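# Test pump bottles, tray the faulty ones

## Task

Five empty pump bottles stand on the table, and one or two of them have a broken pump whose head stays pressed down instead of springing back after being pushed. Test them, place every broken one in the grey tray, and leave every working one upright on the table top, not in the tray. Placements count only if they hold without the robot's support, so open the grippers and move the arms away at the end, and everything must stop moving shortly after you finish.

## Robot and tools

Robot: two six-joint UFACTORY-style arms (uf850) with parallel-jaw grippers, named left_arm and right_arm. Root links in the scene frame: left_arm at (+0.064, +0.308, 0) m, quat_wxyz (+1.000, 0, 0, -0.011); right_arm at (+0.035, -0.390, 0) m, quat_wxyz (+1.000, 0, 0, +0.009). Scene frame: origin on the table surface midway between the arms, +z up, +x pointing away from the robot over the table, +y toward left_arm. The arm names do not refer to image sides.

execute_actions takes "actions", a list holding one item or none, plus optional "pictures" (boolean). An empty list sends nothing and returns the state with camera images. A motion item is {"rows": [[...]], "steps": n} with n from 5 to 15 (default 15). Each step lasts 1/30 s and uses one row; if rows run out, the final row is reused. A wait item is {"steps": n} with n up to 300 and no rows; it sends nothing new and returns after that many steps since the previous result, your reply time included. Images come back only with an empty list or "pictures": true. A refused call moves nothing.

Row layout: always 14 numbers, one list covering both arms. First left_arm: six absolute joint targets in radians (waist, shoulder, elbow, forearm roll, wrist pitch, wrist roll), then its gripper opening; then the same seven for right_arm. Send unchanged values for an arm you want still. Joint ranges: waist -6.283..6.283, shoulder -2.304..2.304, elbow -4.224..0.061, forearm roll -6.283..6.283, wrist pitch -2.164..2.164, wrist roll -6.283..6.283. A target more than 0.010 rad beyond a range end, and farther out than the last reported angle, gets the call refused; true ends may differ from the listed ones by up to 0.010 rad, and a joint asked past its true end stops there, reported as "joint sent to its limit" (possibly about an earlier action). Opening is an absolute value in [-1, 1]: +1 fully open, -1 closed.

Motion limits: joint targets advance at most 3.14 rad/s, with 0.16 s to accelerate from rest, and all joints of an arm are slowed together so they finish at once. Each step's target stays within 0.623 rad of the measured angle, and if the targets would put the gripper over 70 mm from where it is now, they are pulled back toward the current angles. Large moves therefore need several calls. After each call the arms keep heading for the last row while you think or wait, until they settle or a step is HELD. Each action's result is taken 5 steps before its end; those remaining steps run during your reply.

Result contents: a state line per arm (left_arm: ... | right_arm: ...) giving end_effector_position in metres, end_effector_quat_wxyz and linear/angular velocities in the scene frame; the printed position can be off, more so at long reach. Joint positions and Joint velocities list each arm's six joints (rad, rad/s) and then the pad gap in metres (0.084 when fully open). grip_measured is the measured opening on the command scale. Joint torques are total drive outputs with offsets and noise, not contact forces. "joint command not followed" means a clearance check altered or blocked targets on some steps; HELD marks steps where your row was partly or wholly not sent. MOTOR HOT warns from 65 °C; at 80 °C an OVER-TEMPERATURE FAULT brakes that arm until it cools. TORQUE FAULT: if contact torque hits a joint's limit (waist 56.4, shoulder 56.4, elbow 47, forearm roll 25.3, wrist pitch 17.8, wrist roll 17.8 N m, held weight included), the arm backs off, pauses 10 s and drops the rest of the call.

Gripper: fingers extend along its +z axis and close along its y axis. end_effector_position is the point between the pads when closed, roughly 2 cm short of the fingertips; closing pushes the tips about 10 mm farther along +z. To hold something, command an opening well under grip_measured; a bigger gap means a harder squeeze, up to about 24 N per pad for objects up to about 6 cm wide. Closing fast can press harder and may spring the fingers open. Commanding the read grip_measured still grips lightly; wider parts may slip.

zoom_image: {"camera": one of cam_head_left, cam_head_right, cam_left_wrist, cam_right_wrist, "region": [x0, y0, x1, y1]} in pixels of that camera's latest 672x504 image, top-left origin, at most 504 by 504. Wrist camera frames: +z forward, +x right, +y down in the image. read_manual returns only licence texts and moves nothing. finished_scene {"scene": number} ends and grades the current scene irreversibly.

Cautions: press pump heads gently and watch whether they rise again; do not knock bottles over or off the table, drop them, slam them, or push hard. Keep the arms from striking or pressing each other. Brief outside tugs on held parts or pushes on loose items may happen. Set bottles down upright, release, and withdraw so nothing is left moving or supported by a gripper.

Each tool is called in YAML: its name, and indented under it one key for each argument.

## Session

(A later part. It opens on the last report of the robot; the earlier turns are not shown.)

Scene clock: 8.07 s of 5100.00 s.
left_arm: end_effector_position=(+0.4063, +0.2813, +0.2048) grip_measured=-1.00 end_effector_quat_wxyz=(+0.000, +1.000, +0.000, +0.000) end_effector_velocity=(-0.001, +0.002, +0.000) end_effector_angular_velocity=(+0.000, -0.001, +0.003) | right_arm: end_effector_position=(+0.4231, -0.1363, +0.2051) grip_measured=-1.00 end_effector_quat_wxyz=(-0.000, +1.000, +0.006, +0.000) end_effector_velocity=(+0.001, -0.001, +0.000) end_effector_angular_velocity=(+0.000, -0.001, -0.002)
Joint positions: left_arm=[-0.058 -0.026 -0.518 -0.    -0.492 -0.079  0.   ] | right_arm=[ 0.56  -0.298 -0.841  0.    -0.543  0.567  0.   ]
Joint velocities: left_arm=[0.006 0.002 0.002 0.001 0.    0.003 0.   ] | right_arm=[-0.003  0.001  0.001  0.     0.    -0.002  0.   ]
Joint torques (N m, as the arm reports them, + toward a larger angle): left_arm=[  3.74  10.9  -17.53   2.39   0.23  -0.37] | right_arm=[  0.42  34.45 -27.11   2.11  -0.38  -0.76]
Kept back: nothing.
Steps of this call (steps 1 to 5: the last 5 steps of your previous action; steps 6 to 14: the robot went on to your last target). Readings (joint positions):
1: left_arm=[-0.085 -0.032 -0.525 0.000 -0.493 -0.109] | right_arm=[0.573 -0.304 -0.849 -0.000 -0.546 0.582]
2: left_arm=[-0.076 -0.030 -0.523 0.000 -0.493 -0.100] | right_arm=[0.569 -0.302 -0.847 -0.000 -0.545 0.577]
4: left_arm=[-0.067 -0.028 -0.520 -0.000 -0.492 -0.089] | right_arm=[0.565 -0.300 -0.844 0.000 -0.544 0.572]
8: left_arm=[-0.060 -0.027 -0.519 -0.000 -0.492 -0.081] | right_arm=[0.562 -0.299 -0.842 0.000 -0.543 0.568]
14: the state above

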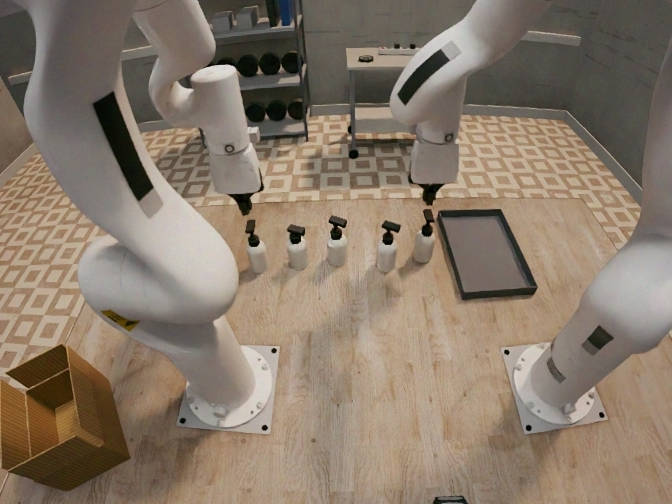

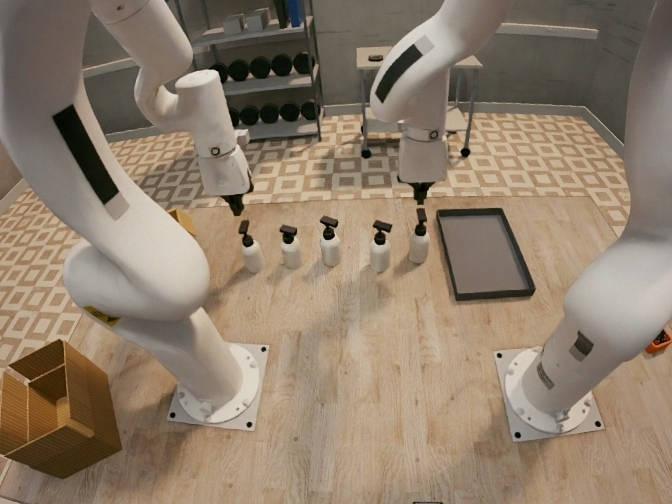

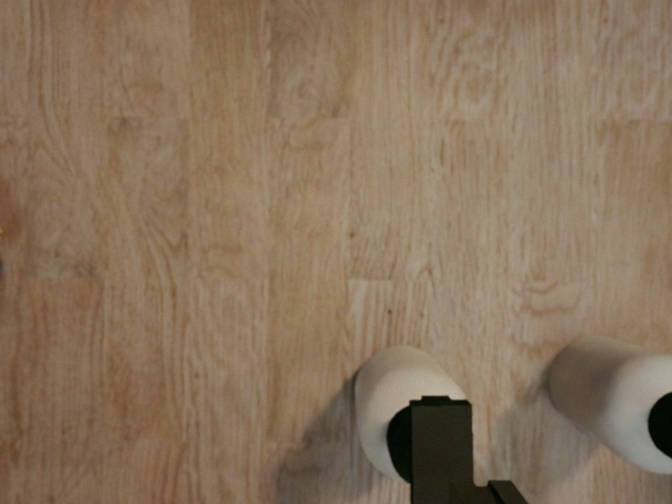

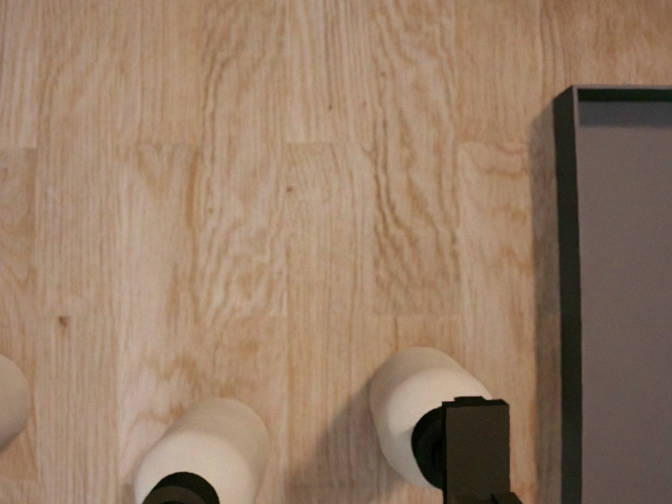

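Heads are under the fingers. Press.

execute_actions:
  actions:
    - {"rows":[[-0.057,-0.13,-0.501,0,-0.371,-0.079,-1,0.56,-0.377,-0.828,0,-0.451,0.567,-1],[-0.057,-0.13,-0.501,0,-0.371,-0.079,-1,0.56,-0.377,-0.828,0,-0.451,0.567,-1],[-0.057,-0.13,-0.501,0,-0.371,-0.079,-1,0.56,-0.377,-0.828,0,-0.451,0.567,-1],[-0.057,-0.13,-0.501,0,-0.371,-0.079,-1,0.56,-0.377,-0.828,0,-0.451,0.567,-1],[-0.057,-0.168,-0.495,0,-0.327,-0.079,-1,0.56,-0.406,-0.823,0,-0.417,0.567,-1],[-0.057,-0.168,-0.495,0,-0.327,-0.079,-1,0.56,-0.406,-0.823,0,-0.417,0.567,-1],[-0.057,-0.168,-0.495,0,-0.327,-0.079,-1,0.56,-0.406,-0.823,0,-0.417,0.567,-1],[-0.057,-0.189,-0.492,0,-0.303,-0.079,-1,0.56,-0.422,-0.82,0,-0.398,0.567,-1]]}

execute_actions:
  actions:
    - {"steps":9}

execute_actions:
  actions:
    - {"rows":[[-0.057,-0.026,-0.518,0,-0.492,-0.079,-1,0.56,-0.298,-0.841,0,-0.543,0.567,-1]]}

execute_actions:
  actions:
    - {"steps":90}
  pictures: true

zoom_image:
  camera: "cam_head_left"
  region: [230,180,470,290]

Scene clock: 8.70 s of 5100.00 s.
left_arm: end_effector_position=(+0.4065, +0.2815, +0.1508) grip_measured=-1.00 end_effector_quat_wxyz=(-0.000, +1.000, +0.000, -0.001) end_effector_velocity=(-0.005, +0.001, -0.121) end_effector_angular_velocity=(+0.000, -0.000, -0.001) | right_arm: end_effector_position=(+0.4235, -0.1363, +0.1506) grip_measured=-1.00 end_effector_quat_wxyz=(+0.000, +1.000, +0.006, -0.000) end_effector_velocity=(-0.006, -0.004, -0.119) end_effector_angular_velocity=(-0.003, +0.005, -0.002)
Joint positions: left_arm=[-0.057 -0.163 -0.496 -0.    -0.335 -0.079  0.   ] | right_arm=[ 0.56  -0.403 -0.823 -0.    -0.421  0.567  0.   ]
Joint velocities: left_arm=[ 0.    -0.318  0.042  0.001  0.361  0.     0.   ] | right_arm=[-0.001 -0.231  0.039  0.001  0.265  0.     0.   ]
Joint torques (N m, as the arm reports them, + toward a larger angle): left_arm=[  3.3   18.76 -15.91   1.85   0.1   -0.34] | right_arm=[  0.91  45.04 -24.8    2.16  -0.46  -0.75]
Steps of this call (steps 1 to 9: the robot went on to your last target; steps 10 to 19: the first 10 steps of this action). Readings (joint positions):
10: left_arm=[-0.057 -0.026 -0.518 -0.000 -0.492 -0.079] | right_arm=[0.560 -0.298 -0.841 0.000 -0.543 0.567]
11: left_arm=[-0.057 -0.028 -0.518 0.000 -0.488 -0.079] | right_arm=[0.560 -0.300 -0.841 0.000 -0.539 0.567]
13: left_arm=[-0.057 -0.057 -0.514 0.000 -0.452 -0.079] | right_arm=[0.560 -0.326 -0.838 0.000 -0.507 0.567]
17: left_arm=[-0.057 -0.139 -0.499 -0.000 -0.364 -0.079] | right_arm=[0.560 -0.385 -0.826 -0.000 -0.443 0.567]
19: the state above

Scene clock: 9.00 s of 5100.00 s.
left_arm: end_effector_position=(+0.4077, +0.2814, +0.1427) grip_measured=-1.00 end_effector_quat_wxyz=(+0.000, +1.000, +0.000, +0.001) end_effector_velocity=(+0.001, +0.000, -0.004) end_effector_angular_velocity=(-0.000, -0.004, +0.001) | right_arm: end_effector_position=(+0.4248, -0.1353, +0.1439) grip_measured=-1.00 end_effector_quat_wxyz=(-0.001, +1.000, +0.006, +0.002) end_effector_velocity=(-0.000, -0.000, -0.002) end_effector_angular_velocity=(+0.005, -0.009, +0.002)
Joint positions: left_arm=[-0.057 -0.185 -0.495 -0.    -0.307 -0.079  0.   ] | right_arm=[ 0.56  -0.417 -0.823  0.    -0.402  0.567  0.   ]
Joint velocities: left_arm=[ 0.    -0.011  0.002  0.001  0.018 -0.001  0.   ] | right_arm=[ 0.001  0.     0.008 -0.002  0.018 -0.     0.   ]
Joint torques (N m, as the arm reports them, + toward a larger angle): left_arm=[ 5.6   1.12 -5.05  2.43  2.94 -0.32] | right_arm=[-2.01 -4.31  1.32  1.49  2.21 -0.82]
Kept back: nothing.
Steps of this call (steps 1 to 5: the last 5 steps of your previous action; steps 6 to 9: the robot went on to your last target). Readings (joint positions):
1: left_arm=[-0.057 -0.172 -0.494 -0.000 -0.325 -0.079] | right_arm=[0.560 -0.409 -0.822 -0.000 -0.414 0.567]
2: left_arm=[-0.057 -0.177 -0.494 -0.000 -0.318 -0.079] | right_arm=[0.560 -0.413 -0.822 -0.000 -0.409 0.567]
4: left_arm=[-0.057 -0.182 -0.494 -0.000 -0.312 -0.079] | right_arm=[0.560 -0.415 -0.824 0.000 -0.406 0.567]
8: left_arm=[-0.057 -0.185 -0.495 -0.000 -0.308 -0.079] | right_arm=[0.560 -0.417 -0.823 0.000 -0.402 0.567]
9: the state above

Scene clock: 9.33 s of 5100.00 s.
left_arm: end_effector_position=(+0.4072, +0.2814, +0.1992) grip_measured=-1.00 end_effector_quat_wxyz=(+0.000, +1.000, +0.000, +0.001) end_effector_velocity=(-0.018, +0.001, +0.053) end_effector_angular_velocity=(+0.003, +0.051, +0.001) | right_arm: end_effector_position=(+0.4234, -0.1364, +0.1998) grip_measured=-1.00 end_effector_quat_wxyz=(-0.000, +1.000, +0.006, +0.000) end_effector_velocity=(-0.011, -0.008, +0.043) end_effector_angular_velocity=(-0.022, +0.034, -0.002)
Joint positions: left_arm=[-0.057 -0.04  -0.515  0.    -0.473 -0.079  0.   ] | right_arm=[ 0.56  -0.307 -0.838 -0.    -0.53   0.567  0.   ]
Joint velocities: left_arm=[-0.001  0.138 -0.016 -0.002 -0.205 -0.     0.   ] | right_arm=[-0.001  0.085 -0.012  0.    -0.138  0.     0.   ]
Joint torques (N m, as the arm reports them, + toward a larger angle): left_arm=[  5.06   5.37 -17.16   1.23   0.41  -0.27] | right_arm=[  0.94  27.5  -25.83   2.14  -0.31  -0.73]
Steps of this call (steps 1 to 10: the first 10 steps of this action). Readings (joint positions):
1: left_arm=[-0.057 -0.186 -0.495 -0.000 -0.307 -0.079] | right_arm=[0.560 -0.417 -0.823 0.000 -0.401 0.567]
2: left_arm=[-0.057 -0.184 -0.495 -0.000 -0.309 -0.079] | right_arm=[0.560 -0.415 -0.823 0.000 -0.404 0.567]
4: left_arm=[-0.057 -0.157 -0.495 -0.000 -0.344 -0.079] | right_arm=[0.560 -0.391 -0.822 -0.000 -0.437 0.567]
8: left_arm=[-0.057 -0.055 -0.513 0.000 -0.453 -0.079] | right_arm=[0.560 -0.317 -0.837 -0.000 -0.517 0.567]
10: the state above

Scene clock: 12.33 s of 5100.00 s.
left_arm: end_effector_position=(+0.4063, +0.2815, +0.2048) grip_measured=-1.00 end_effector_quat_wxyz=(+0.000, +1.000, +0.000, -0.000) end_effector_velocity=(+0.000, +0.000, +0.001) end_effector_angular_velocity=(+0.001, -0.001, -0.001) | right_arm: end_effector_position=(+0.4231, -0.1365, +0.2051) grip_measured=-1.00 end_effector_quat_wxyz=(+0.000, +1.000, +0.006, +0.000) end_effector_velocity=(-0.000, +0.000, -0.000) end_effector_angular_velocity=(+0.000, -0.000, -0.000)
Joint positions: left_arm=[-0.057 -0.026 -0.518  0.    -0.492 -0.079  0.   ] | right_arm=[ 0.56  -0.298 -0.841  0.    -0.543  0.567  0.   ]
Joint velocities: left_arm=[ 0.001  0.001 -0.001  0.001 -0.     0.     0.   ] | right_arm=[ 0.    -0.     0.     0.     0.001 -0.     0.   ]
Joint torques (N m, as the arm reports them, + toward a larger angle): left_arm=[  0.81  12.06 -17.29   2.39   0.31  -0.11] | right_arm=[  0.41  34.38 -27.32   2.67  -0.37  -0.74]
Kept back: nothing.
Steps of this call (steps 1 to 5: the last 5 steps of your previous action; steps 6 to 30: the robot went on to your last target; steps 31 to 90: nothing new was sent). Readings (joint positions):
1: left_arm=[-0.057 -0.036 -0.516 0.000 -0.479 -0.079] | right_arm=[0.560 -0.305 -0.839 -0.000 -0.534 0.567]
2: left_arm=[-0.057 -0.033 -0.516 0.000 -0.483 -0.079] | right_arm=[0.560 -0.303 -0.839 -0.000 -0.536 0.567]
4: left_arm=[-0.057 -0.030 -0.517 -0.000 -0.487 -0.079] | right_arm=[0.560 -0.301 -0.840 -0.000 -0.540 0.567]
8: left_arm=[-0.057 -0.028 -0.517 -0.000 -0.491 -0.079] | right_arm=[0.560 -0.299 -0.840 -0.000 -0.542 0.567]
90: the state above
All arms were judged still, so your last target was given up. Only a new action makes them travel on or press farther. Fingers that are still opening or closing keep moving.

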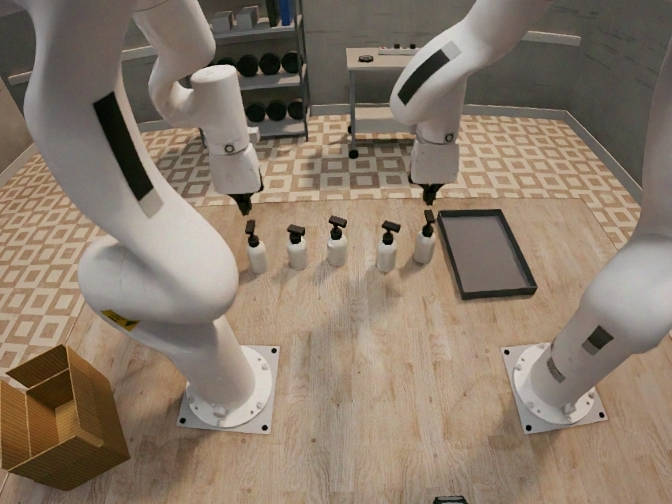

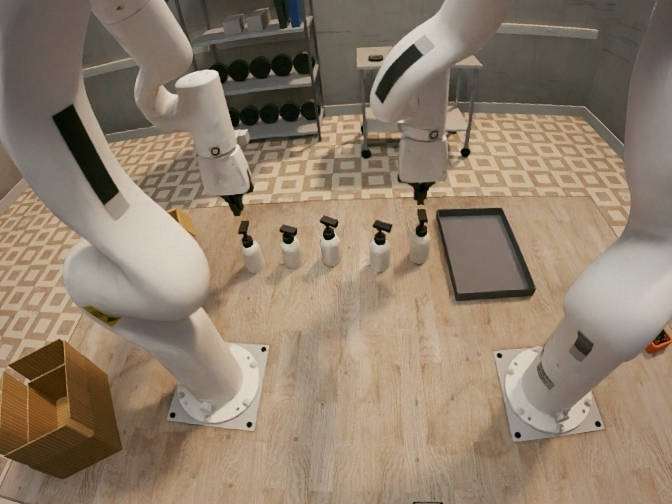

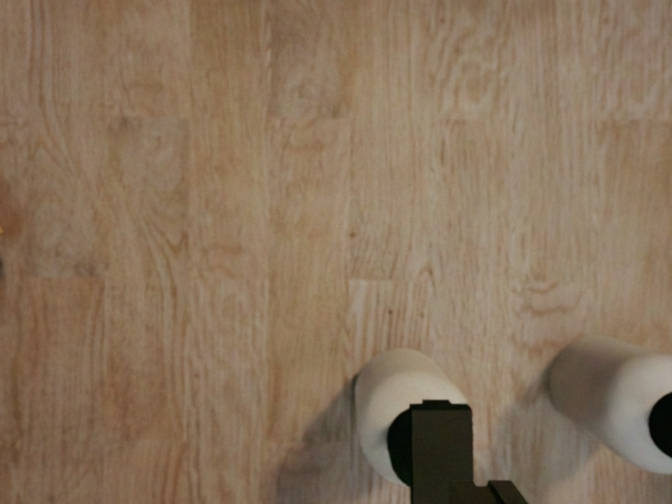

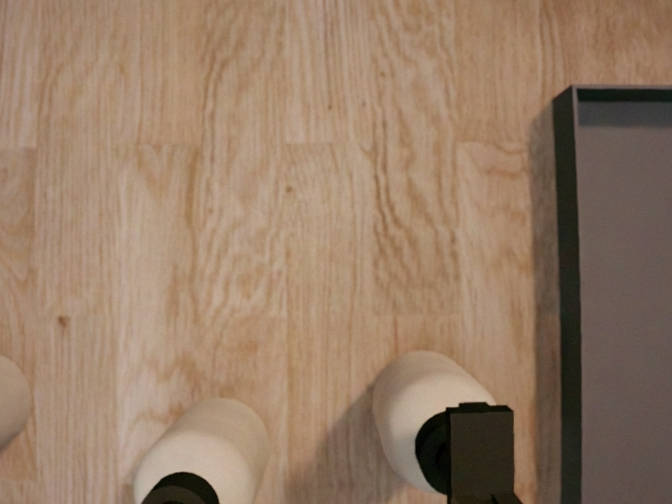

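Region (230, 180, 470, 290) of cam_head_left's 672x504 image, scaled by 2.100, with more detail than that image has; it fills the top 231 rows of this view, and the rest is white.

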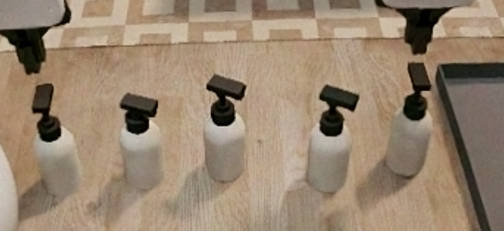

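execute_actions:
  actions:
    - {"rows":[[-0.541,-0.2,-0.733,0,-0.533,-0.563,-1,0.56,-0.298,-0.841,0,-0.543,0.567,-1]]}

execute_actions:
  actions:
    - {"steps":18}
  pictures: true

Scene clock: 12.90 s of 5100.00 s.
left_arm: end_effector_position=(+0.4282, +0.1858, +0.2094) grip_measured=-1.00 end_effector_quat_wxyz=(+0.000, +1.000, +0.000, +0.000) end_effector_velocity=(+0.033, -0.411, +0.012) end_effector_angular_velocity=(-0.000, -0.001, -0.008) | right_arm: end_effector_position=(+0.4231, -0.1365, +0.2051) grip_measured=-1.00 end_effector_quat_wxyz=(+0.000, +1.000, +0.006, +0.000) end_effector_velocity=(-0.000, -0.000, -0.000) end_effector_angular_velocity=(+0.000, -0.000, -0.000)
Joint positions: left_arm=[-0.303 -0.115 -0.628  0.    -0.513 -0.325  0.   ] | right_arm=[ 0.56  -0.298 -0.841 -0.    -0.543  0.567  0.   ]
Joint velocities: left_arm=[-0.986 -0.356 -0.438  0.001 -0.081 -0.979  0.   ] | right_arm=[-0.    -0.     0.001  0.     0.001 -0.     0.   ]
Joint torques (N m, as the arm reports them, + toward a larger angle): left_arm=[  4.44  14.1  -18.15   2.26  -0.24  -0.16] | right_arm=[  0.39  34.15 -27.16   2.35  -0.38  -0.73]
Steps of this call (steps 1 to 7: nothing new was sent; steps 8 to 17: the first 10 steps of this action). Readings (joint positions):
8: left_arm=[-0.057 -0.026 -0.518 0.000 -0.492 -0.079] | right_arm=[0.560 -0.298 -0.841 0.000 -0.543 0.567]
9: left_arm=[-0.060 -0.027 -0.519 0.000 -0.492 -0.083] | right_arm=[0.560 -0.298 -0.841 -0.000 -0.543 0.567]
11: left_arm=[-0.096 -0.040 -0.535 0.000 -0.496 -0.122] | right_arm=[0.560 -0.298 -0.841 -0.000 -0.543 0.567]
15: left_arm=[-0.237 -0.091 -0.598 0.000 -0.507 -0.258] | right_arm=[0.560 -0.298 -0.841 0.000 -0.543 0.567]
17: the state above

Scene clock: 13.50 s of 5100.00 s.
left_arm: end_effector_position=(+0.4218, +0.0834, +0.2111) grip_measured=-1.00 end_effector_quat_wxyz=(-0.000, +1.000, +0.001, -0.000) end_effector_velocity=(-0.001, -0.004, +0.000) end_effector_angular_velocity=(+0.001, +0.000, -0.003) | right_arm: end_effector_position=(+0.4231, -0.1365, +0.2051) grip_measured=-1.00 end_effector_quat_wxyz=(+0.000, +1.000, +0.006, +0.000) end_effector_velocity=(-0.000, -0.000, -0.000) end_effector_angular_velocity=(-0.000, +0.001, +0.000)
Joint positions: left_arm=[-0.54  -0.2   -0.732  0.    -0.533 -0.562  0.   ] | right_arm=[ 0.56  -0.298 -0.841  0.    -0.543  0.567  0.   ]
Joint velocities: left_arm=[-0.01  -0.004 -0.005  0.001 -0.001 -0.007  0.   ] | right_arm=[ 0.     0.     0.     0.    -0.001 -0.     0.   ]
Joint torques (N m, as the arm reports them, + toward a larger angle): left_arm=[  2.08  18.38 -17.45   2.71   0.26  -0.34] | right_arm=[  0.79  33.71 -26.91   2.34  -0.44  -0.79]
Kept back: nothing.
Steps of this call (steps 1 to 5: the last 5 steps of your previous action; steps 6 to 18: the robot went on to your last target). Readings (joint positions):
1: left_arm=[-0.336 -0.126 -0.642 0.000 -0.515 -0.357] | right_arm=[0.560 -0.298 -0.841 -0.000 -0.543 0.567]
2: left_arm=[-0.368 -0.138 -0.656 0.000 -0.518 -0.390] | right_arm=[0.560 -0.298 -0.841 0.000 -0.543 0.567]
4: left_arm=[-0.432 -0.161 -0.685 0.000 -0.524 -0.454] | right_arm=[0.560 -0.298 -0.841 -0.000 -0.543 0.567]
8: left_arm=[-0.517 -0.191 -0.722 -0.000 -0.531 -0.537] | right_arm=[0.560 -0.298 -0.841 0.000 -0.543 0.567]
18: the state above

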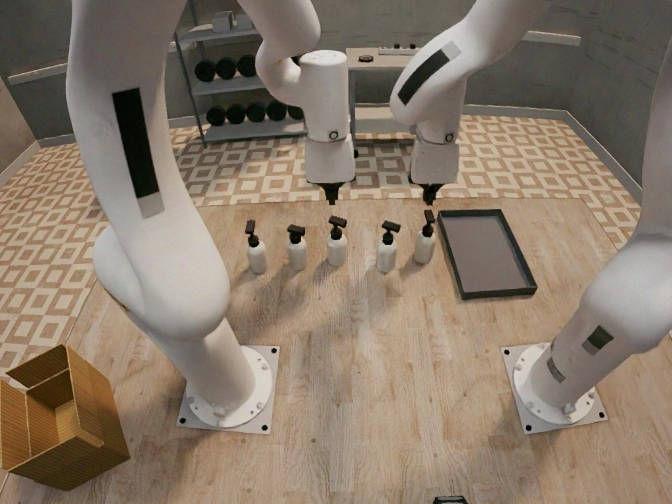

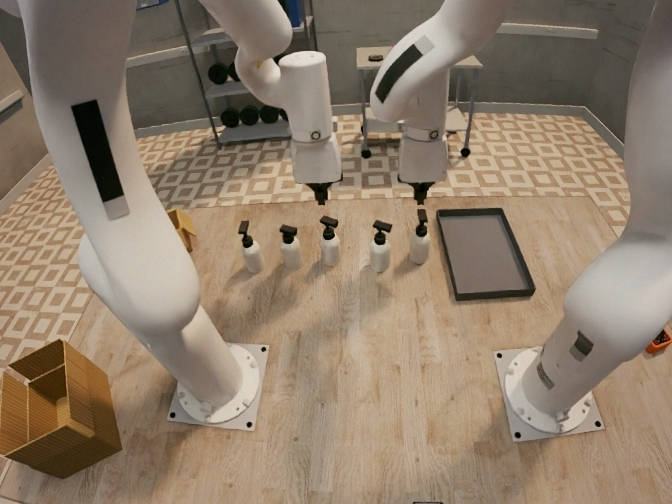

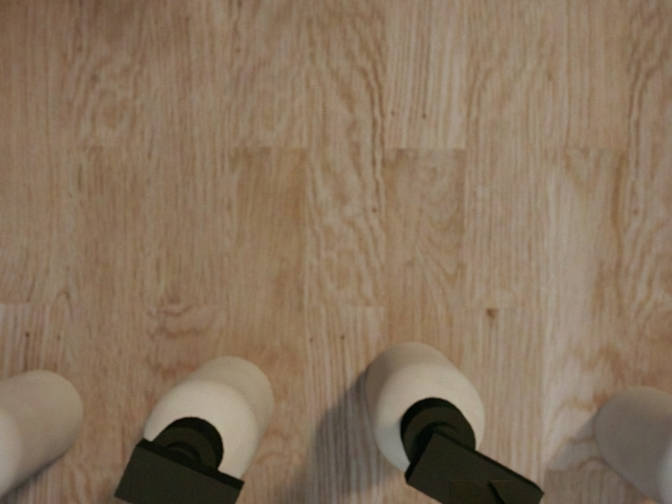

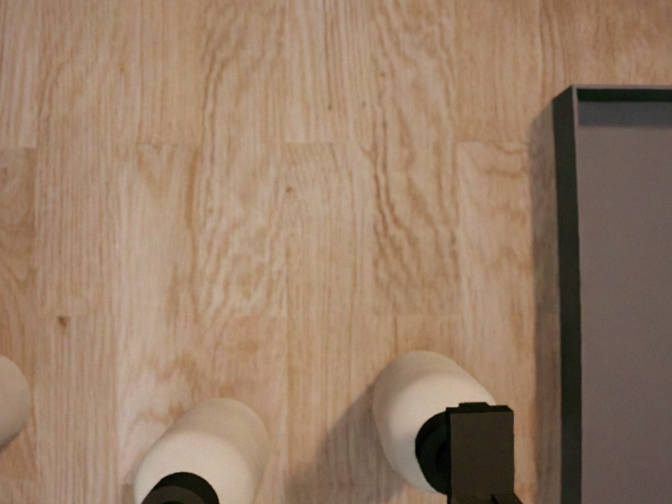

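execute_actions:
  actions:
    - {"rows":[[-0.541,-0.298,-0.716,0,-0.418,-0.563,-1,0.56,-0.298,-0.841,0,-0.543,0.567,-1],[-0.541,-0.298,-0.716,0,-0.418,-0.563,-1,0.56,-0.298,-0.841,0,-0.543,0.567,-1],[-0.541,-0.298,-0.716,0,-0.418,-0.563,-1,0.56,-0.298,-0.841,0,-0.543,0.567,-1],[-0.541,-0.298,-0.716,0,-0.418,-0.563,-1,0.56,-0.298,-0.841,0,-0.543,0.567,-1],[-0.541,-0.329,-0.711,0,-0.382,-0.563,-1,0.56,-0.298,-0.841,0,-0.543,0.567,-1],[-0.541,-0.329,-0.711,0,-0.382,-0.563,-1,0.56,-0.298,-0.841,0,-0.543,0.567,-1],[-0.541,-0.329,-0.711,0,-0.382,-0.563,-1,0.56,-0.298,-0.841,0,-0.543,0.567,-1],[-0.541,-0.346,-0.708,0,-0.362,-0.563,-1,0.56,-0.298,-0.841,0,-0.543,0.567,-1]]}

execute_actions:
  actions:
    - {"steps":9}

execute_actions:
  actions:
    - {"rows":[[-0.541,-0.2,-0.733,0,-0.533,-0.563,-1,0.56,-0.298,-0.841,0,-0.543,0.567,-1]]}

execute_actions:
  actions:
    - {"steps":90}
  pictures: true

zoom_image:
  camera: "cam_head_left"
  region: [230,180,470,290]

Scene clock: 14.27 s of 5100.00 s.
left_arm: end_effector_position=(+0.4221, +0.0826, +0.1511) grip_measured=-1.00 end_effector_quat_wxyz=(-0.001, +1.000, +0.000, -0.001) end_effector_velocity=(-0.002, +0.002, -0.120) end_effector_angular_velocity=(-0.004, -0.006, +0.001) | right_arm: end_effector_position=(+0.4231, -0.1365, +0.2051) grip_measured=-1.00 end_effector_quat_wxyz=(+0.000, +1.000, +0.006, +0.000) end_effector_velocity=(+0.000, +0.000, +0.000) end_effector_angular_velocity=(+0.001, -0.000, -0.000)
Joint positions: left_arm=[-0.541 -0.325 -0.711 -0.    -0.389 -0.563  0.   ] | right_arm=[ 0.56  -0.298 -0.841  0.    -0.543  0.567  0.   ]
Joint velocities: left_arm=[ 0.001 -0.256  0.038 -0.     0.301 -0.     0.   ] | right_arm=[ 0.     0.    -0.001  0.001 -0.    -0.     0.   ]
Joint torques (N m, as the arm reports them, + toward a larger angle): left_arm=[  4.73  24.88 -16.45   2.99   0.    -0.15] | right_arm=[  1.12  33.88 -27.27   2.32  -0.4   -0.78]
Steps of this call (steps 1 to 13: the robot went on to your last target; steps 14 to 23: the first 10 steps of this action). Readings (joint positions):
14: left_arm=[-0.541 -0.200 -0.733 0.000 -0.533 -0.563] | right_arm=[0.560 -0.298 -0.841 -0.000 -0.543 0.567]
15: left_arm=[-0.541 -0.202 -0.733 0.000 -0.529 -0.563] | right_arm=[0.560 -0.298 -0.841 0.000 -0.543 0.567]
17: left_arm=[-0.541 -0.230 -0.729 0.000 -0.494 -0.563] | right_arm=[0.560 -0.298 -0.841 -0.000 -0.543 0.567]
21: left_arm=[-0.541 -0.305 -0.714 -0.000 -0.414 -0.563] | right_arm=[0.560 -0.298 -0.841 0.000 -0.543 0.567]
23: the state above

Scene clock: 14.57 s of 5100.00 s.
left_arm: end_effector_position=(+0.4232, +0.0819, +0.1434) grip_measured=-1.00 end_effector_quat_wxyz=(+0.001, +1.000, +0.000, +0.001) end_effector_velocity=(-0.001, -0.001, -0.005) end_effector_angular_velocity=(-0.000, -0.000, -0.001) | right_arm: end_effector_position=(+0.4231, -0.1365, +0.2051) grip_measured=-1.00 end_effector_quat_wxyz=(+0.000, +1.000, +0.006, +0.000) end_effector_velocity=(+0.000, -0.000, +0.000) end_effector_angular_velocity=(+0.000, -0.000, -0.001)
Joint positions: left_arm=[-0.541 -0.343 -0.711  0.    -0.366 -0.563  0.   ] | right_arm=[ 0.56  -0.298 -0.841 -0.    -0.543  0.567  0.   ]
Joint velocities: left_arm=[-0.002 -0.011  0.002 -0.     0.014 -0.001  0.   ] | right_arm=[-0.001  0.     0.     0.     0.     0.     0.   ]
Joint torques (N m, as the arm reports them, + toward a larger angle): left_arm=[ 6.92  6.4  -5.78  1.11  2.74 -0.35] | right_arm=[  1.27  34.24 -26.89   2.59  -0.32  -0.77]
Kept back: nothing.
Steps of this call (steps 1 to 5: the last 5 steps of your previous action; steps 6 to 9: the robot went on to your last target). Readings (joint positions):
1: left_arm=[-0.541 -0.332 -0.710 -0.000 -0.380 -0.563] | right_arm=[0.560 -0.298 -0.841 -0.000 -0.543 0.567]
2: left_arm=[-0.541 -0.336 -0.709 -0.000 -0.375 -0.563] | right_arm=[0.560 -0.298 -0.841 0.000 -0.543 0.567]
4: left_arm=[-0.541 -0.340 -0.710 0.000 -0.370 -0.563] | right_arm=[0.560 -0.298 -0.841 0.000 -0.543 0.567]
8: left_arm=[-0.541 -0.342 -0.711 0.000 -0.366 -0.563] | right_arm=[0.560 -0.298 -0.841 0.000 -0.543 0.567]
9: the state above

Scene clock: 14.90 s of 5100.00 s.
left_arm: end_effector_position=(+0.4226, +0.0822, +0.2055) grip_measured=-1.00 end_effector_quat_wxyz=(+0.001, +1.000, +0.000, +0.001) end_effector_velocity=(-0.019, +0.011, +0.048) end_effector_angular_velocity=(+0.031, +0.050, -0.002) | right_arm: end_effector_position=(+0.4231, -0.1365, +0.2051) grip_measured=-1.00 end_effector_quat_wxyz=(+0.000, +1.000, +0.006, +0.000) end_effector_velocity=(+0.000, -0.000, -0.000) end_effector_angular_velocity=(-0.000, +0.000, -0.001)
Joint positions: left_arm=[-0.541 -0.211 -0.731  0.    -0.517 -0.563  0.   ] | right_arm=[ 0.56  -0.298 -0.841  0.    -0.543  0.567  0.   ]
Joint velocities: left_arm=[-0.002  0.108 -0.007 -0.    -0.174 -0.     0.   ] | right_arm=[-0.001 -0.    -0.     0.    -0.    -0.     0.   ]
Joint torques (N m, as the arm reports them, + toward a larger angle): left_arm=[  5.93  10.9  -17.29   1.79   0.51  -0.05] | right_arm=[  1.32  34.11 -27.04   2.41  -0.41  -0.73]
Steps of this call (steps 1 to 10: the first 10 steps of this action). Readings (joint positions):
1: left_arm=[-0.541 -0.343 -0.711 0.000 -0.365 -0.563] | right_arm=[0.560 -0.298 -0.841 0.000 -0.543 0.567]
2: left_arm=[-0.541 -0.341 -0.711 0.000 -0.368 -0.563] | right_arm=[0.560 -0.298 -0.841 0.000 -0.543 0.567]
4: left_arm=[-0.541 -0.315 -0.711 -0.000 -0.403 -0.563] | right_arm=[0.560 -0.298 -0.841 -0.000 -0.543 0.567]
8: left_arm=[-0.541 -0.224 -0.729 0.000 -0.500 -0.563] | right_arm=[0.560 -0.298 -0.841 0.000 -0.543 0.567]
10: the state above

Scene clock: 17.90 s of 5100.00 s.
left_arm: end_effector_position=(+0.4218, +0.0828, +0.2110) grip_measured=-1.00 end_effector_quat_wxyz=(+0.000, +1.000, +0.000, -0.000) end_effector_velocity=(+0.000, -0.001, +0.000) end_effector_angular_velocity=(-0.001, -0.001, -0.000) | right_arm: end_effector_position=(+0.4231, -0.1365, +0.2051) grip_measured=-1.00 end_effector_quat_wxyz=(+0.000, +1.000, +0.006, +0.000) end_effector_velocity=(-0.001, +0.000, -0.000) end_effector_angular_velocity=(-0.001, +0.001, +0.002)
Joint positions: left_arm=[-0.541 -0.2   -0.733  0.    -0.533 -0.563  0.   ] | right_arm=[ 0.56  -0.298 -0.841 -0.    -0.543  0.567  0.   ]
Joint velocities: left_arm=[-0.001 -0.    -0.001 -0.     0.    -0.     0.   ] | right_arm=[ 0.002 -0.     0.    -0.    -0.001 -0.     0.   ]
Joint torques (N m, as the arm reports them, + toward a larger angle): left_arm=[  5.19  16.93 -18.84   2.36   0.29  -0.3 ] | right_arm=[  1.63  34.43 -27.44   2.44  -0.44  -0.72]
Kept back: nothing.
Steps of this call (steps 1 to 5: the last 5 steps of your previous action; steps 6 to 30: the robot went on to your last target; steps 31 to 90: nothing new was sent). Readings (joint positions):
1: left_arm=[-0.541 -0.208 -0.731 -0.000 -0.522 -0.563] | right_arm=[0.560 -0.298 -0.841 -0.000 -0.543 0.567]
2: left_arm=[-0.541 -0.206 -0.731 -0.000 -0.525 -0.563] | right_arm=[0.560 -0.298 -0.841 0.000 -0.543 0.567]
4: left_arm=[-0.541 -0.204 -0.732 -0.000 -0.529 -0.563] | right_arm=[0.560 -0.298 -0.841 0.000 -0.543 0.567]
8: left_arm=[-0.541 -0.201 -0.732 -0.000 -0.532 -0.563] | right_arm=[0.560 -0.298 -0.841 -0.000 -0.543 0.567]
90: the state above
All arms were judged still, so your last target was given up. Only a new action makes them travel on or press farther. Fingers that are still opening or closing keep moving.

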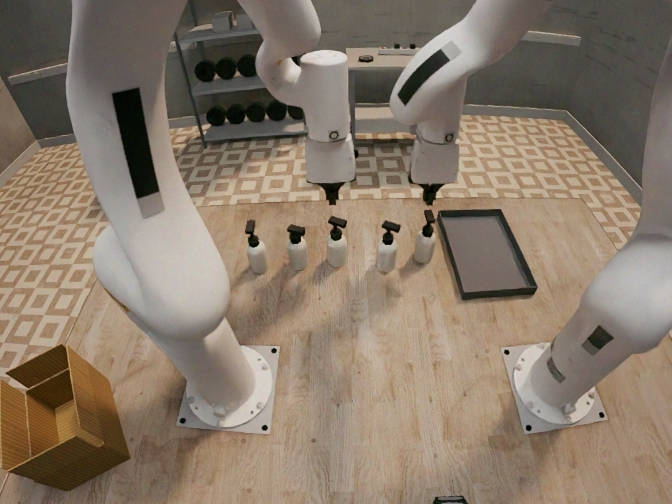

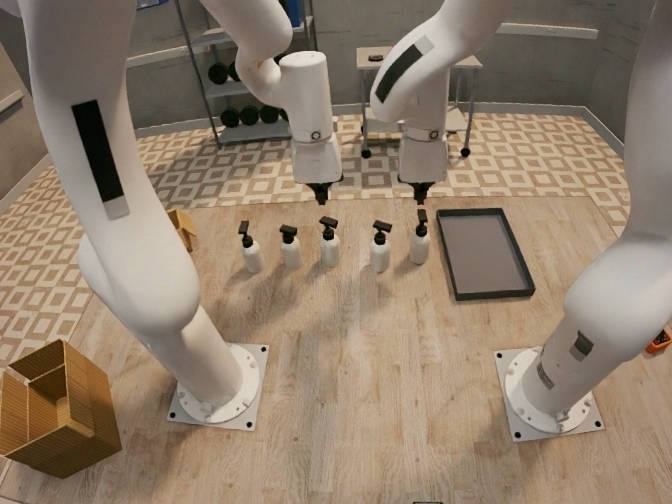

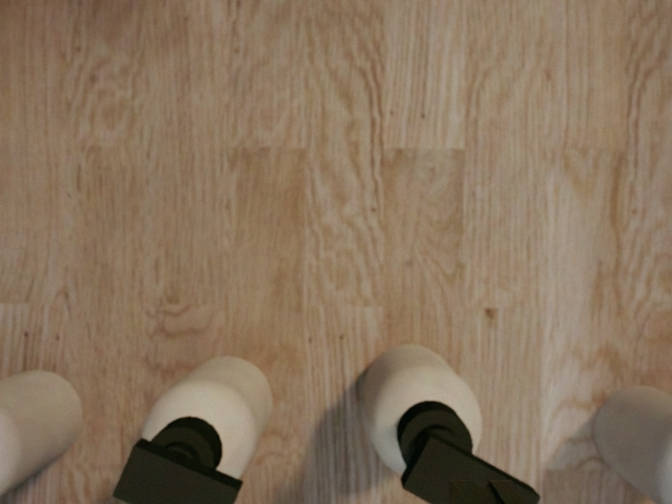

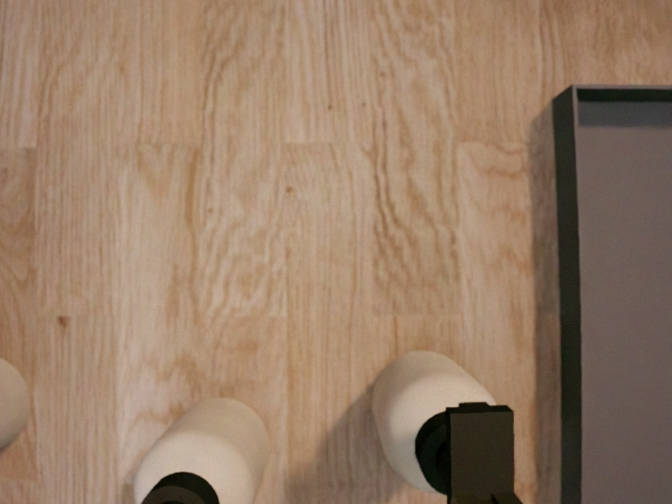

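Region (230, 180, 470, 290) of cam_head_left's 672x504 image, scaled by 2.100, with more detail than that image has; it fills the top 231 rows of this view, and the rest is white.

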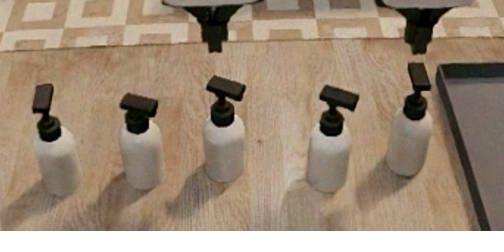

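execute_actions:
  actions:
    - {"rows":[[0.5,0.056,-0.817,0,-0.873,0.48,-1,0.56,-0.25,-0.95,0,-0.7,0.3,0.3]]}

execute_actions:
  actions:
    - {"steps":22}

execute_actions:
  actions:
    - {"rows":[[0.5,0.056,-0.817,0,-0.873,0.48,-1,0.97,-0.72,-1.61,0,-0.89,-0.165,0.3]]}

execute_actions:
  actions:
    - {"steps":30}

execute_actions:
  actions:
    - {"rows":[[0.5,0.056,-0.817,0,-0.873,0.48,-1,0.97,-0.784,-1.5665,0,-0.783,-0.165,0.3]]}

execute_actions:
  actions:
    - {"steps":10}
  pictures: true

zoom_image:
  camera: "cam_head_left"
  region: [230,150,400,290]

Scene clock: 19.00 s of 5100.00 s.
left_arm: end_effector_position=(+0.4610, +0.1678, +0.2558) grip_measured=-1.00 end_effector_quat_wxyz=(+0.000, +1.000, +0.000, +0.000) end_effector_velocity=(+0.116, +0.370, +0.155) end_effector_angular_velocity=(-0.001, -0.003, +0.009) | right_arm: end_effector_position=(+0.4414, -0.1246, +0.2623) grip_measured=+0.29 end_effector_quat_wxyz=(-0.001, +0.992, +0.123, +0.002) end_effector_velocity=(+0.008, +0.005, +0.068) end_effector_angular_velocity=(-0.027, +0.037, +0.354)
Joint positions: left_arm=[-0.319 -0.118 -0.76   0.    -0.642 -0.34   0.   ] | right_arm=[ 0.56  -0.254 -0.94   0.    -0.681  0.331  0.056]
Joint velocities: left_arm=[ 0.921  0.284 -0.094 -0.002 -0.375  0.914  0.   ] | right_arm=[ 0.     0.046 -0.119 -0.001 -0.211 -0.352  0.005]
Joint torques (N m, as the arm reports them, + toward a larger angle): left_arm=[  1.41  14.6  -19.41   2.21   0.21  -0.33] | right_arm=[  1.73  27.85 -24.2    2.24  -0.32  -0.37]
Steps of this call (steps 1 to 23: nothing new was sent; steps 24 to 33: the first 10 steps of this action). Readings (joint positions):
24: left_arm=[-0.541 -0.200 -0.733 -0.000 -0.533 -0.563] | right_arm=[0.560 -0.298 -0.841 -0.000 -0.543 0.567]
25: left_arm=[-0.538 -0.199 -0.733 -0.000 -0.535 -0.559] | right_arm=[0.560 -0.298 -0.842 -0.000 -0.545 0.563]
27: left_arm=[-0.503 -0.185 -0.737 -0.000 -0.556 -0.521] | right_arm=[0.560 -0.292 -0.856 -0.000 -0.569 0.524]
31: left_arm=[-0.380 -0.137 -0.754 0.000 -0.616 -0.401] | right_arm=[0.560 -0.260 -0.925 0.000 -0.660 0.367]
33: the state above

Scene clock: 19.73 s of 5100.00 s.
left_arm: end_effector_position=(+0.4417, +0.4532, +0.3381) grip_measured=-1.00 end_effector_quat_wxyz=(-0.000, +1.000, -0.000, +0.000) end_effector_velocity=(-0.171, +0.359, +0.105) end_effector_angular_velocity=(+0.001, -0.001, +0.003) | right_arm: end_effector_position=(+0.4420, -0.1242, +0.2682) grip_measured=+0.29 end_effector_quat_wxyz=(+0.000, +0.990, +0.139, -0.000) end_effector_velocity=(-0.000, +0.000, +0.000) end_effector_angular_velocity=(-0.000, -0.001, +0.001)
Joint positions: left_arm=[ 0.387  0.034 -0.81   0.    -0.844  0.367  0.   ] | right_arm=[ 0.56  -0.25  -0.95  -0.    -0.7    0.3    0.056]
Joint velocities: left_arm=[ 0.98   0.193 -0.064  0.001 -0.256  0.976  0.   ] | right_arm=[ 0.001  0.     0.    -0.001  0.    -0.    -0.   ]
Joint torques (N m, as the arm reports them, + toward a larger angle): left_arm=[ -0.09  10.59 -21.41   2.53   0.24  -0.21] | right_arm=[  0.76  34.46 -29.43   2.62  -0.34  -0.73]
Kept back: nothing.
Steps of this call (steps 1 to 5: the last 5 steps of your previous action; steps 6 to 22: the robot went on to your last target). Readings (joint positions):
1: left_arm=[-0.288 -0.108 -0.763 0.000 -0.654 -0.310] | right_arm=[0.560 -0.253 -0.943 0.000 -0.687 0.321]
2: left_arm=[-0.257 -0.100 -0.766 0.000 -0.666 -0.279] | right_arm=[0.560 -0.252 -0.945 0.000 -0.691 0.315]
4: left_arm=[-0.194 -0.083 -0.772 0.000 -0.688 -0.216] | right_arm=[0.560 -0.251 -0.947 -0.000 -0.696 0.307]
8: left_arm=[-0.067 -0.055 -0.781 0.000 -0.725 -0.089] | right_arm=[0.560 -0.251 -0.949 -0.000 -0.699 0.302]
22: the state above

Scene clock: 20.07 s of 5100.00 s.
left_arm: end_effector_position=(+0.4203, +0.4917, +0.3496) grip_measured=-1.00 end_effector_quat_wxyz=(+0.000, +1.000, -0.001, -0.000) end_effector_velocity=(-0.006, +0.010, +0.004) end_effector_angular_velocity=(-0.000, -0.000, -0.001) | right_arm: end_effector_position=(+0.4552, -0.0217, +0.2724) grip_measured=+0.29 end_effector_quat_wxyz=(+0.001, +0.958, +0.286, -0.001) end_effector_velocity=(+0.007, +0.420, +0.005) end_effector_angular_velocity=(+0.006, -0.003, +1.182)
Joint positions: left_arm=[ 0.496  0.055 -0.817 -0.    -0.872  0.477  0.   ] | right_arm=[ 0.701 -0.412 -1.175  0.    -0.765  0.14   0.056]
Joint velocities: left_arm=[ 0.03   0.005 -0.004 -0.    -0.009  0.032  0.   ] | right_arm=[ 0.557 -0.638 -0.899  0.002 -0.254 -0.626 -0.   ]
Joint torques (N m, as the arm reports them, + toward a larger angle): left_arm=[ -1.01  12.18 -22.03   2.74   0.41  -0.28] | right_arm=[  3.27  42.64 -28.73   2.6   -0.5   -0.84]
Steps of this call (steps 1 to 10: the first 10 steps of this action). Readings (joint positions):
1: left_arm=[0.419 0.040 -0.812 0.000 -0.852 0.398] | right_arm=[0.560 -0.250 -0.950 -0.000 -0.700 0.300]
2: left_arm=[0.445 0.045 -0.814 0.000 -0.858 0.424] | right_arm=[0.562 -0.252 -0.953 -0.000 -0.701 0.297]
4: left_arm=[0.475 0.051 -0.816 0.000 -0.866 0.454] | right_arm=[0.585 -0.279 -0.990 -0.000 -0.714 0.269]
8: left_arm=[0.493 0.055 -0.816 -0.000 -0.871 0.474] | right_arm=[0.664 -0.369 -1.114 -0.000 -0.748 0.182]
10: the state above

Scene clock: 21.07 s of 5100.00 s.
left_arm: end_effector_position=(+0.4196, +0.4931, +0.3501) grip_measured=-1.00 end_effector_quat_wxyz=(+0.000, +1.000, -0.001, +0.000) end_effector_velocity=(+0.000, +0.000, +0.001) end_effector_angular_velocity=(-0.000, -0.001, +0.001) | right_arm: end_effector_position=(+0.4109, +0.1803, +0.2612) grip_measured=+0.29 end_effector_quat_wxyz=(+0.000, +0.838, +0.545, +0.000) end_effector_velocity=(-0.001, +0.001, -0.001) end_effector_angular_velocity=(-0.001, +0.001, +0.003)
Joint positions: left_arm=[ 0.5    0.056 -0.817  0.    -0.873  0.48   0.   ] | right_arm=[ 0.97  -0.72  -1.61  -0.    -0.89  -0.165  0.056]
Joint velocities: left_arm=[ 0.001  0.    -0.001 -0.001 -0.001  0.     0.   ] | right_arm=[ 0.002 -0.002 -0.002  0.    -0.001 -0.001 -0.   ]
Joint torques (N m, as the arm reports them, + toward a larger angle): left_arm=[  4.17  10.33 -21.78   2.64   0.13  -0.3 ] | right_arm=[  1.02  54.65 -31.32   2.51  -0.36  -0.8 ]
Kept back: nothing.
Steps of this call (steps 1 to 5: the last 5 steps of your previous action; steps 6 to 30: the robot went on to your last target). Readings (joint positions):
1: left_arm=[0.497 0.055 -0.817 -0.000 -0.872 0.478] | right_arm=[0.720 -0.433 -1.205 0.000 -0.774 0.119]
2: left_arm=[0.498 0.055 -0.817 -0.000 -0.873 0.478] | right_arm=[0.738 -0.454 -1.234 0.000 -0.782 0.098]
4: left_arm=[0.499 0.056 -0.817 -0.000 -0.873 0.479] | right_arm=[0.775 -0.496 -1.294 0.000 -0.799 0.057]
8: left_arm=[0.500 0.056 -0.817 -0.000 -0.873 0.480] | right_arm=[0.847 -0.579 -1.411 0.000 -0.833 -0.026]
30: the state above

Scene clock: 21.40 s of 5100.00 s.
left_arm: end_effector_position=(+0.4196, +0.4931, +0.3501) grip_measured=-1.00 end_effector_quat_wxyz=(+0.000, +1.000, -0.001, +0.000) end_effector_velocity=(+0.000, +0.000, +0.001) end_effector_angular_velocity=(+0.001, -0.002, +0.001) | right_arm: end_effector_position=(+0.4102, +0.1795, +0.2021) grip_measured=+0.29 end_effector_quat_wxyz=(+0.001, +0.838, +0.545, -0.001) end_effector_velocity=(+0.008, +0.014, -0.010) end_effector_angular_velocity=(+0.055, -0.036, +0.001)
Joint positions: left_arm=[ 0.5    0.056 -0.817 -0.    -0.873  0.48   0.   ] | right_arm=[ 0.97  -0.781 -1.568 -0.    -0.79  -0.165  0.056]
Joint velocities: left_arm=[ 0.     0.001 -0.001 -0.001  0.001 -0.     0.   ] | right_arm=[ 0.001 -0.012  0.004  0.     0.082  0.     0.   ]
Joint torques (N m, as the arm reports them, + toward a larger angle): left_arm=[  5.12  13.72 -20.07   1.82   0.09  -0.13] | right_arm=[  0.88  58.3  -30.96   2.7   -0.56  -0.72]
Steps of this call (steps 1 to 10: the first 10 steps of this action). Readings (joint positions):
1: left_arm=[0.500 0.056 -0.817 -0.000 -0.873 0.480] | right_arm=[0.970 -0.720 -1.610 -0.000 -0.890 -0.165]
2: left_arm=[0.500 0.056 -0.817 -0.000 -0.873 0.480] | right_arm=[0.970 -0.721 -1.609 0.000 -0.886 -0.165]
4: left_arm=[0.500 0.056 -0.817 0.000 -0.873 0.480] | right_arm=[0.970 -0.739 -1.598 0.000 -0.852 -0.165]
8: left_arm=[0.500 0.056 -0.817 -0.000 -0.873 0.480] | right_arm=[0.970 -0.779 -1.570 -0.000 -0.798 -0.165]
10: the state above

Scene clock: 21.73 s of 5100.00 s.
left_arm: end_effector_position=(+0.4196, +0.4931, +0.3501) grip_measured=-1.00 end_effector_quat_wxyz=(+0.000, +1.000, -0.001, +0.000) end_effector_velocity=(-0.000, -0.000, -0.000) end_effector_angular_velocity=(-0.001, +0.002, -0.000) | right_arm: end_effector_position=(+0.4105, +0.1800, +0.1997) grip_measured=+0.29 end_effector_quat_wxyz=(+0.000, +0.838, +0.545, -0.000) end_effector_velocity=(-0.000, -0.001, -0.003) end_effector_angular_velocity=(-0.002, +0.001, +0.000)
Joint positions: left_arm=[ 0.5    0.056 -0.817 -0.    -0.873  0.48   0.   ] | right_arm=[ 0.97  -0.784 -1.567  0.    -0.783 -0.165  0.056]
Joint velocities: left_arm=[-0.001 -0.001 -0.     0.    -0.001 -0.001  0.   ] | right_arm=[ 0.    -0.003  0.002 -0.     0.002 -0.    -0.   ]
Joint torques (N m, as the arm reports them, + toward a larger angle): left_arm=[  4.52   9.31 -20.36   2.08   0.2   -0.33] | right_arm=[  0.33  56.28 -30.56   2.59  -0.45  -0.74]
Kept back: nothing.
Steps of this call (steps 1 to 5: the last 5 steps of your previous action; steps 6 to 10: the robot went on to your last target). Readings (joint positions):
1: left_arm=[0.500 0.056 -0.817 -0.000 -0.873 0.480] | right_arm=[0.970 -0.781 -1.568 -0.000 -0.788 -0.165]
2: left_arm=[0.500 0.056 -0.817 0.000 -0.873 0.480] | right_arm=[0.970 -0.782 -1.568 0.000 -0.786 -0.165]
4: left_arm=[0.500 0.056 -0.817 -0.000 -0.873 0.480] | right_arm=[0.970 -0.782 -1.568 0.000 -0.785 -0.165]
8: left_arm=[0.500 0.056 -0.817 -0.000 -0.873 0.480] | right_arm=[0.970 -0.783 -1.567 0.000 -0.783 -0.165]
10: the state above

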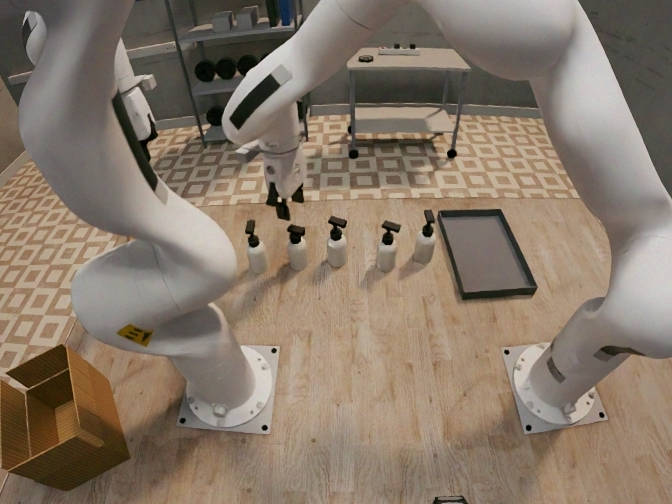

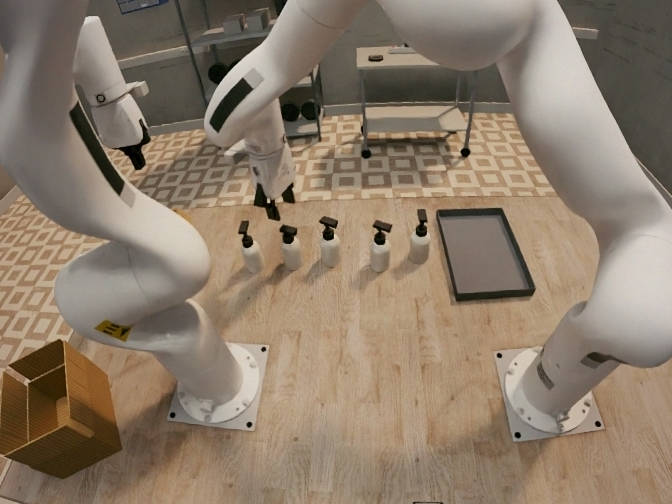

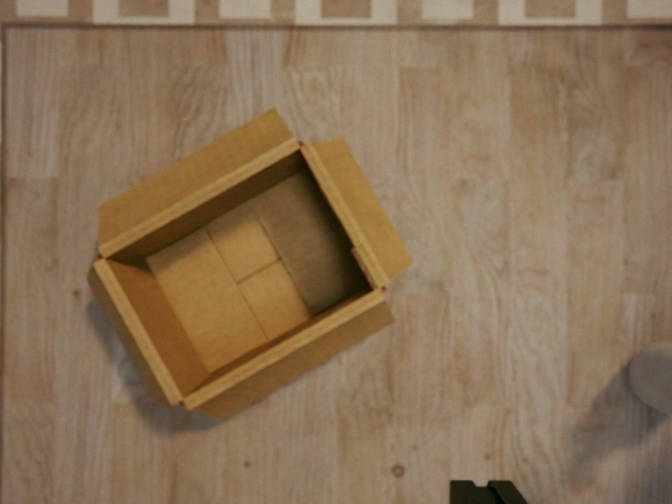

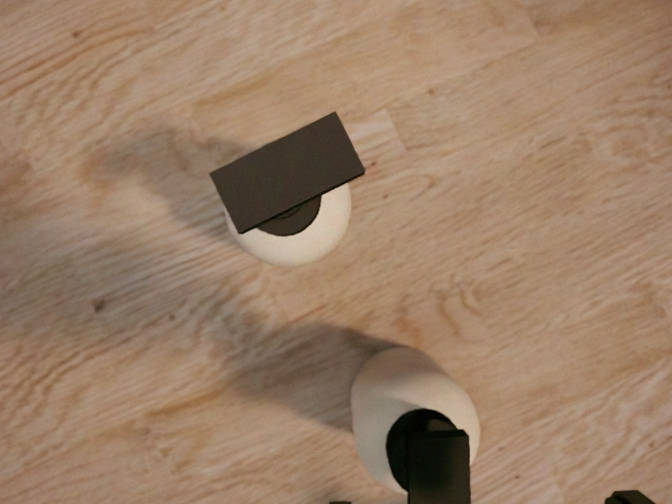

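Region (230, 150, 400, 290) of cam_head_left's 672x504 image, scaled by 2.965, with more detail than that image has; it fills the top 415 rows of this view, and the rest is white.

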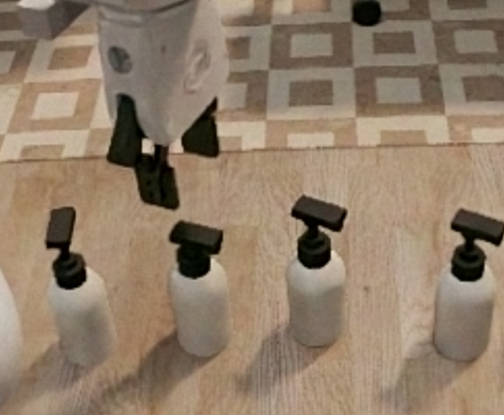

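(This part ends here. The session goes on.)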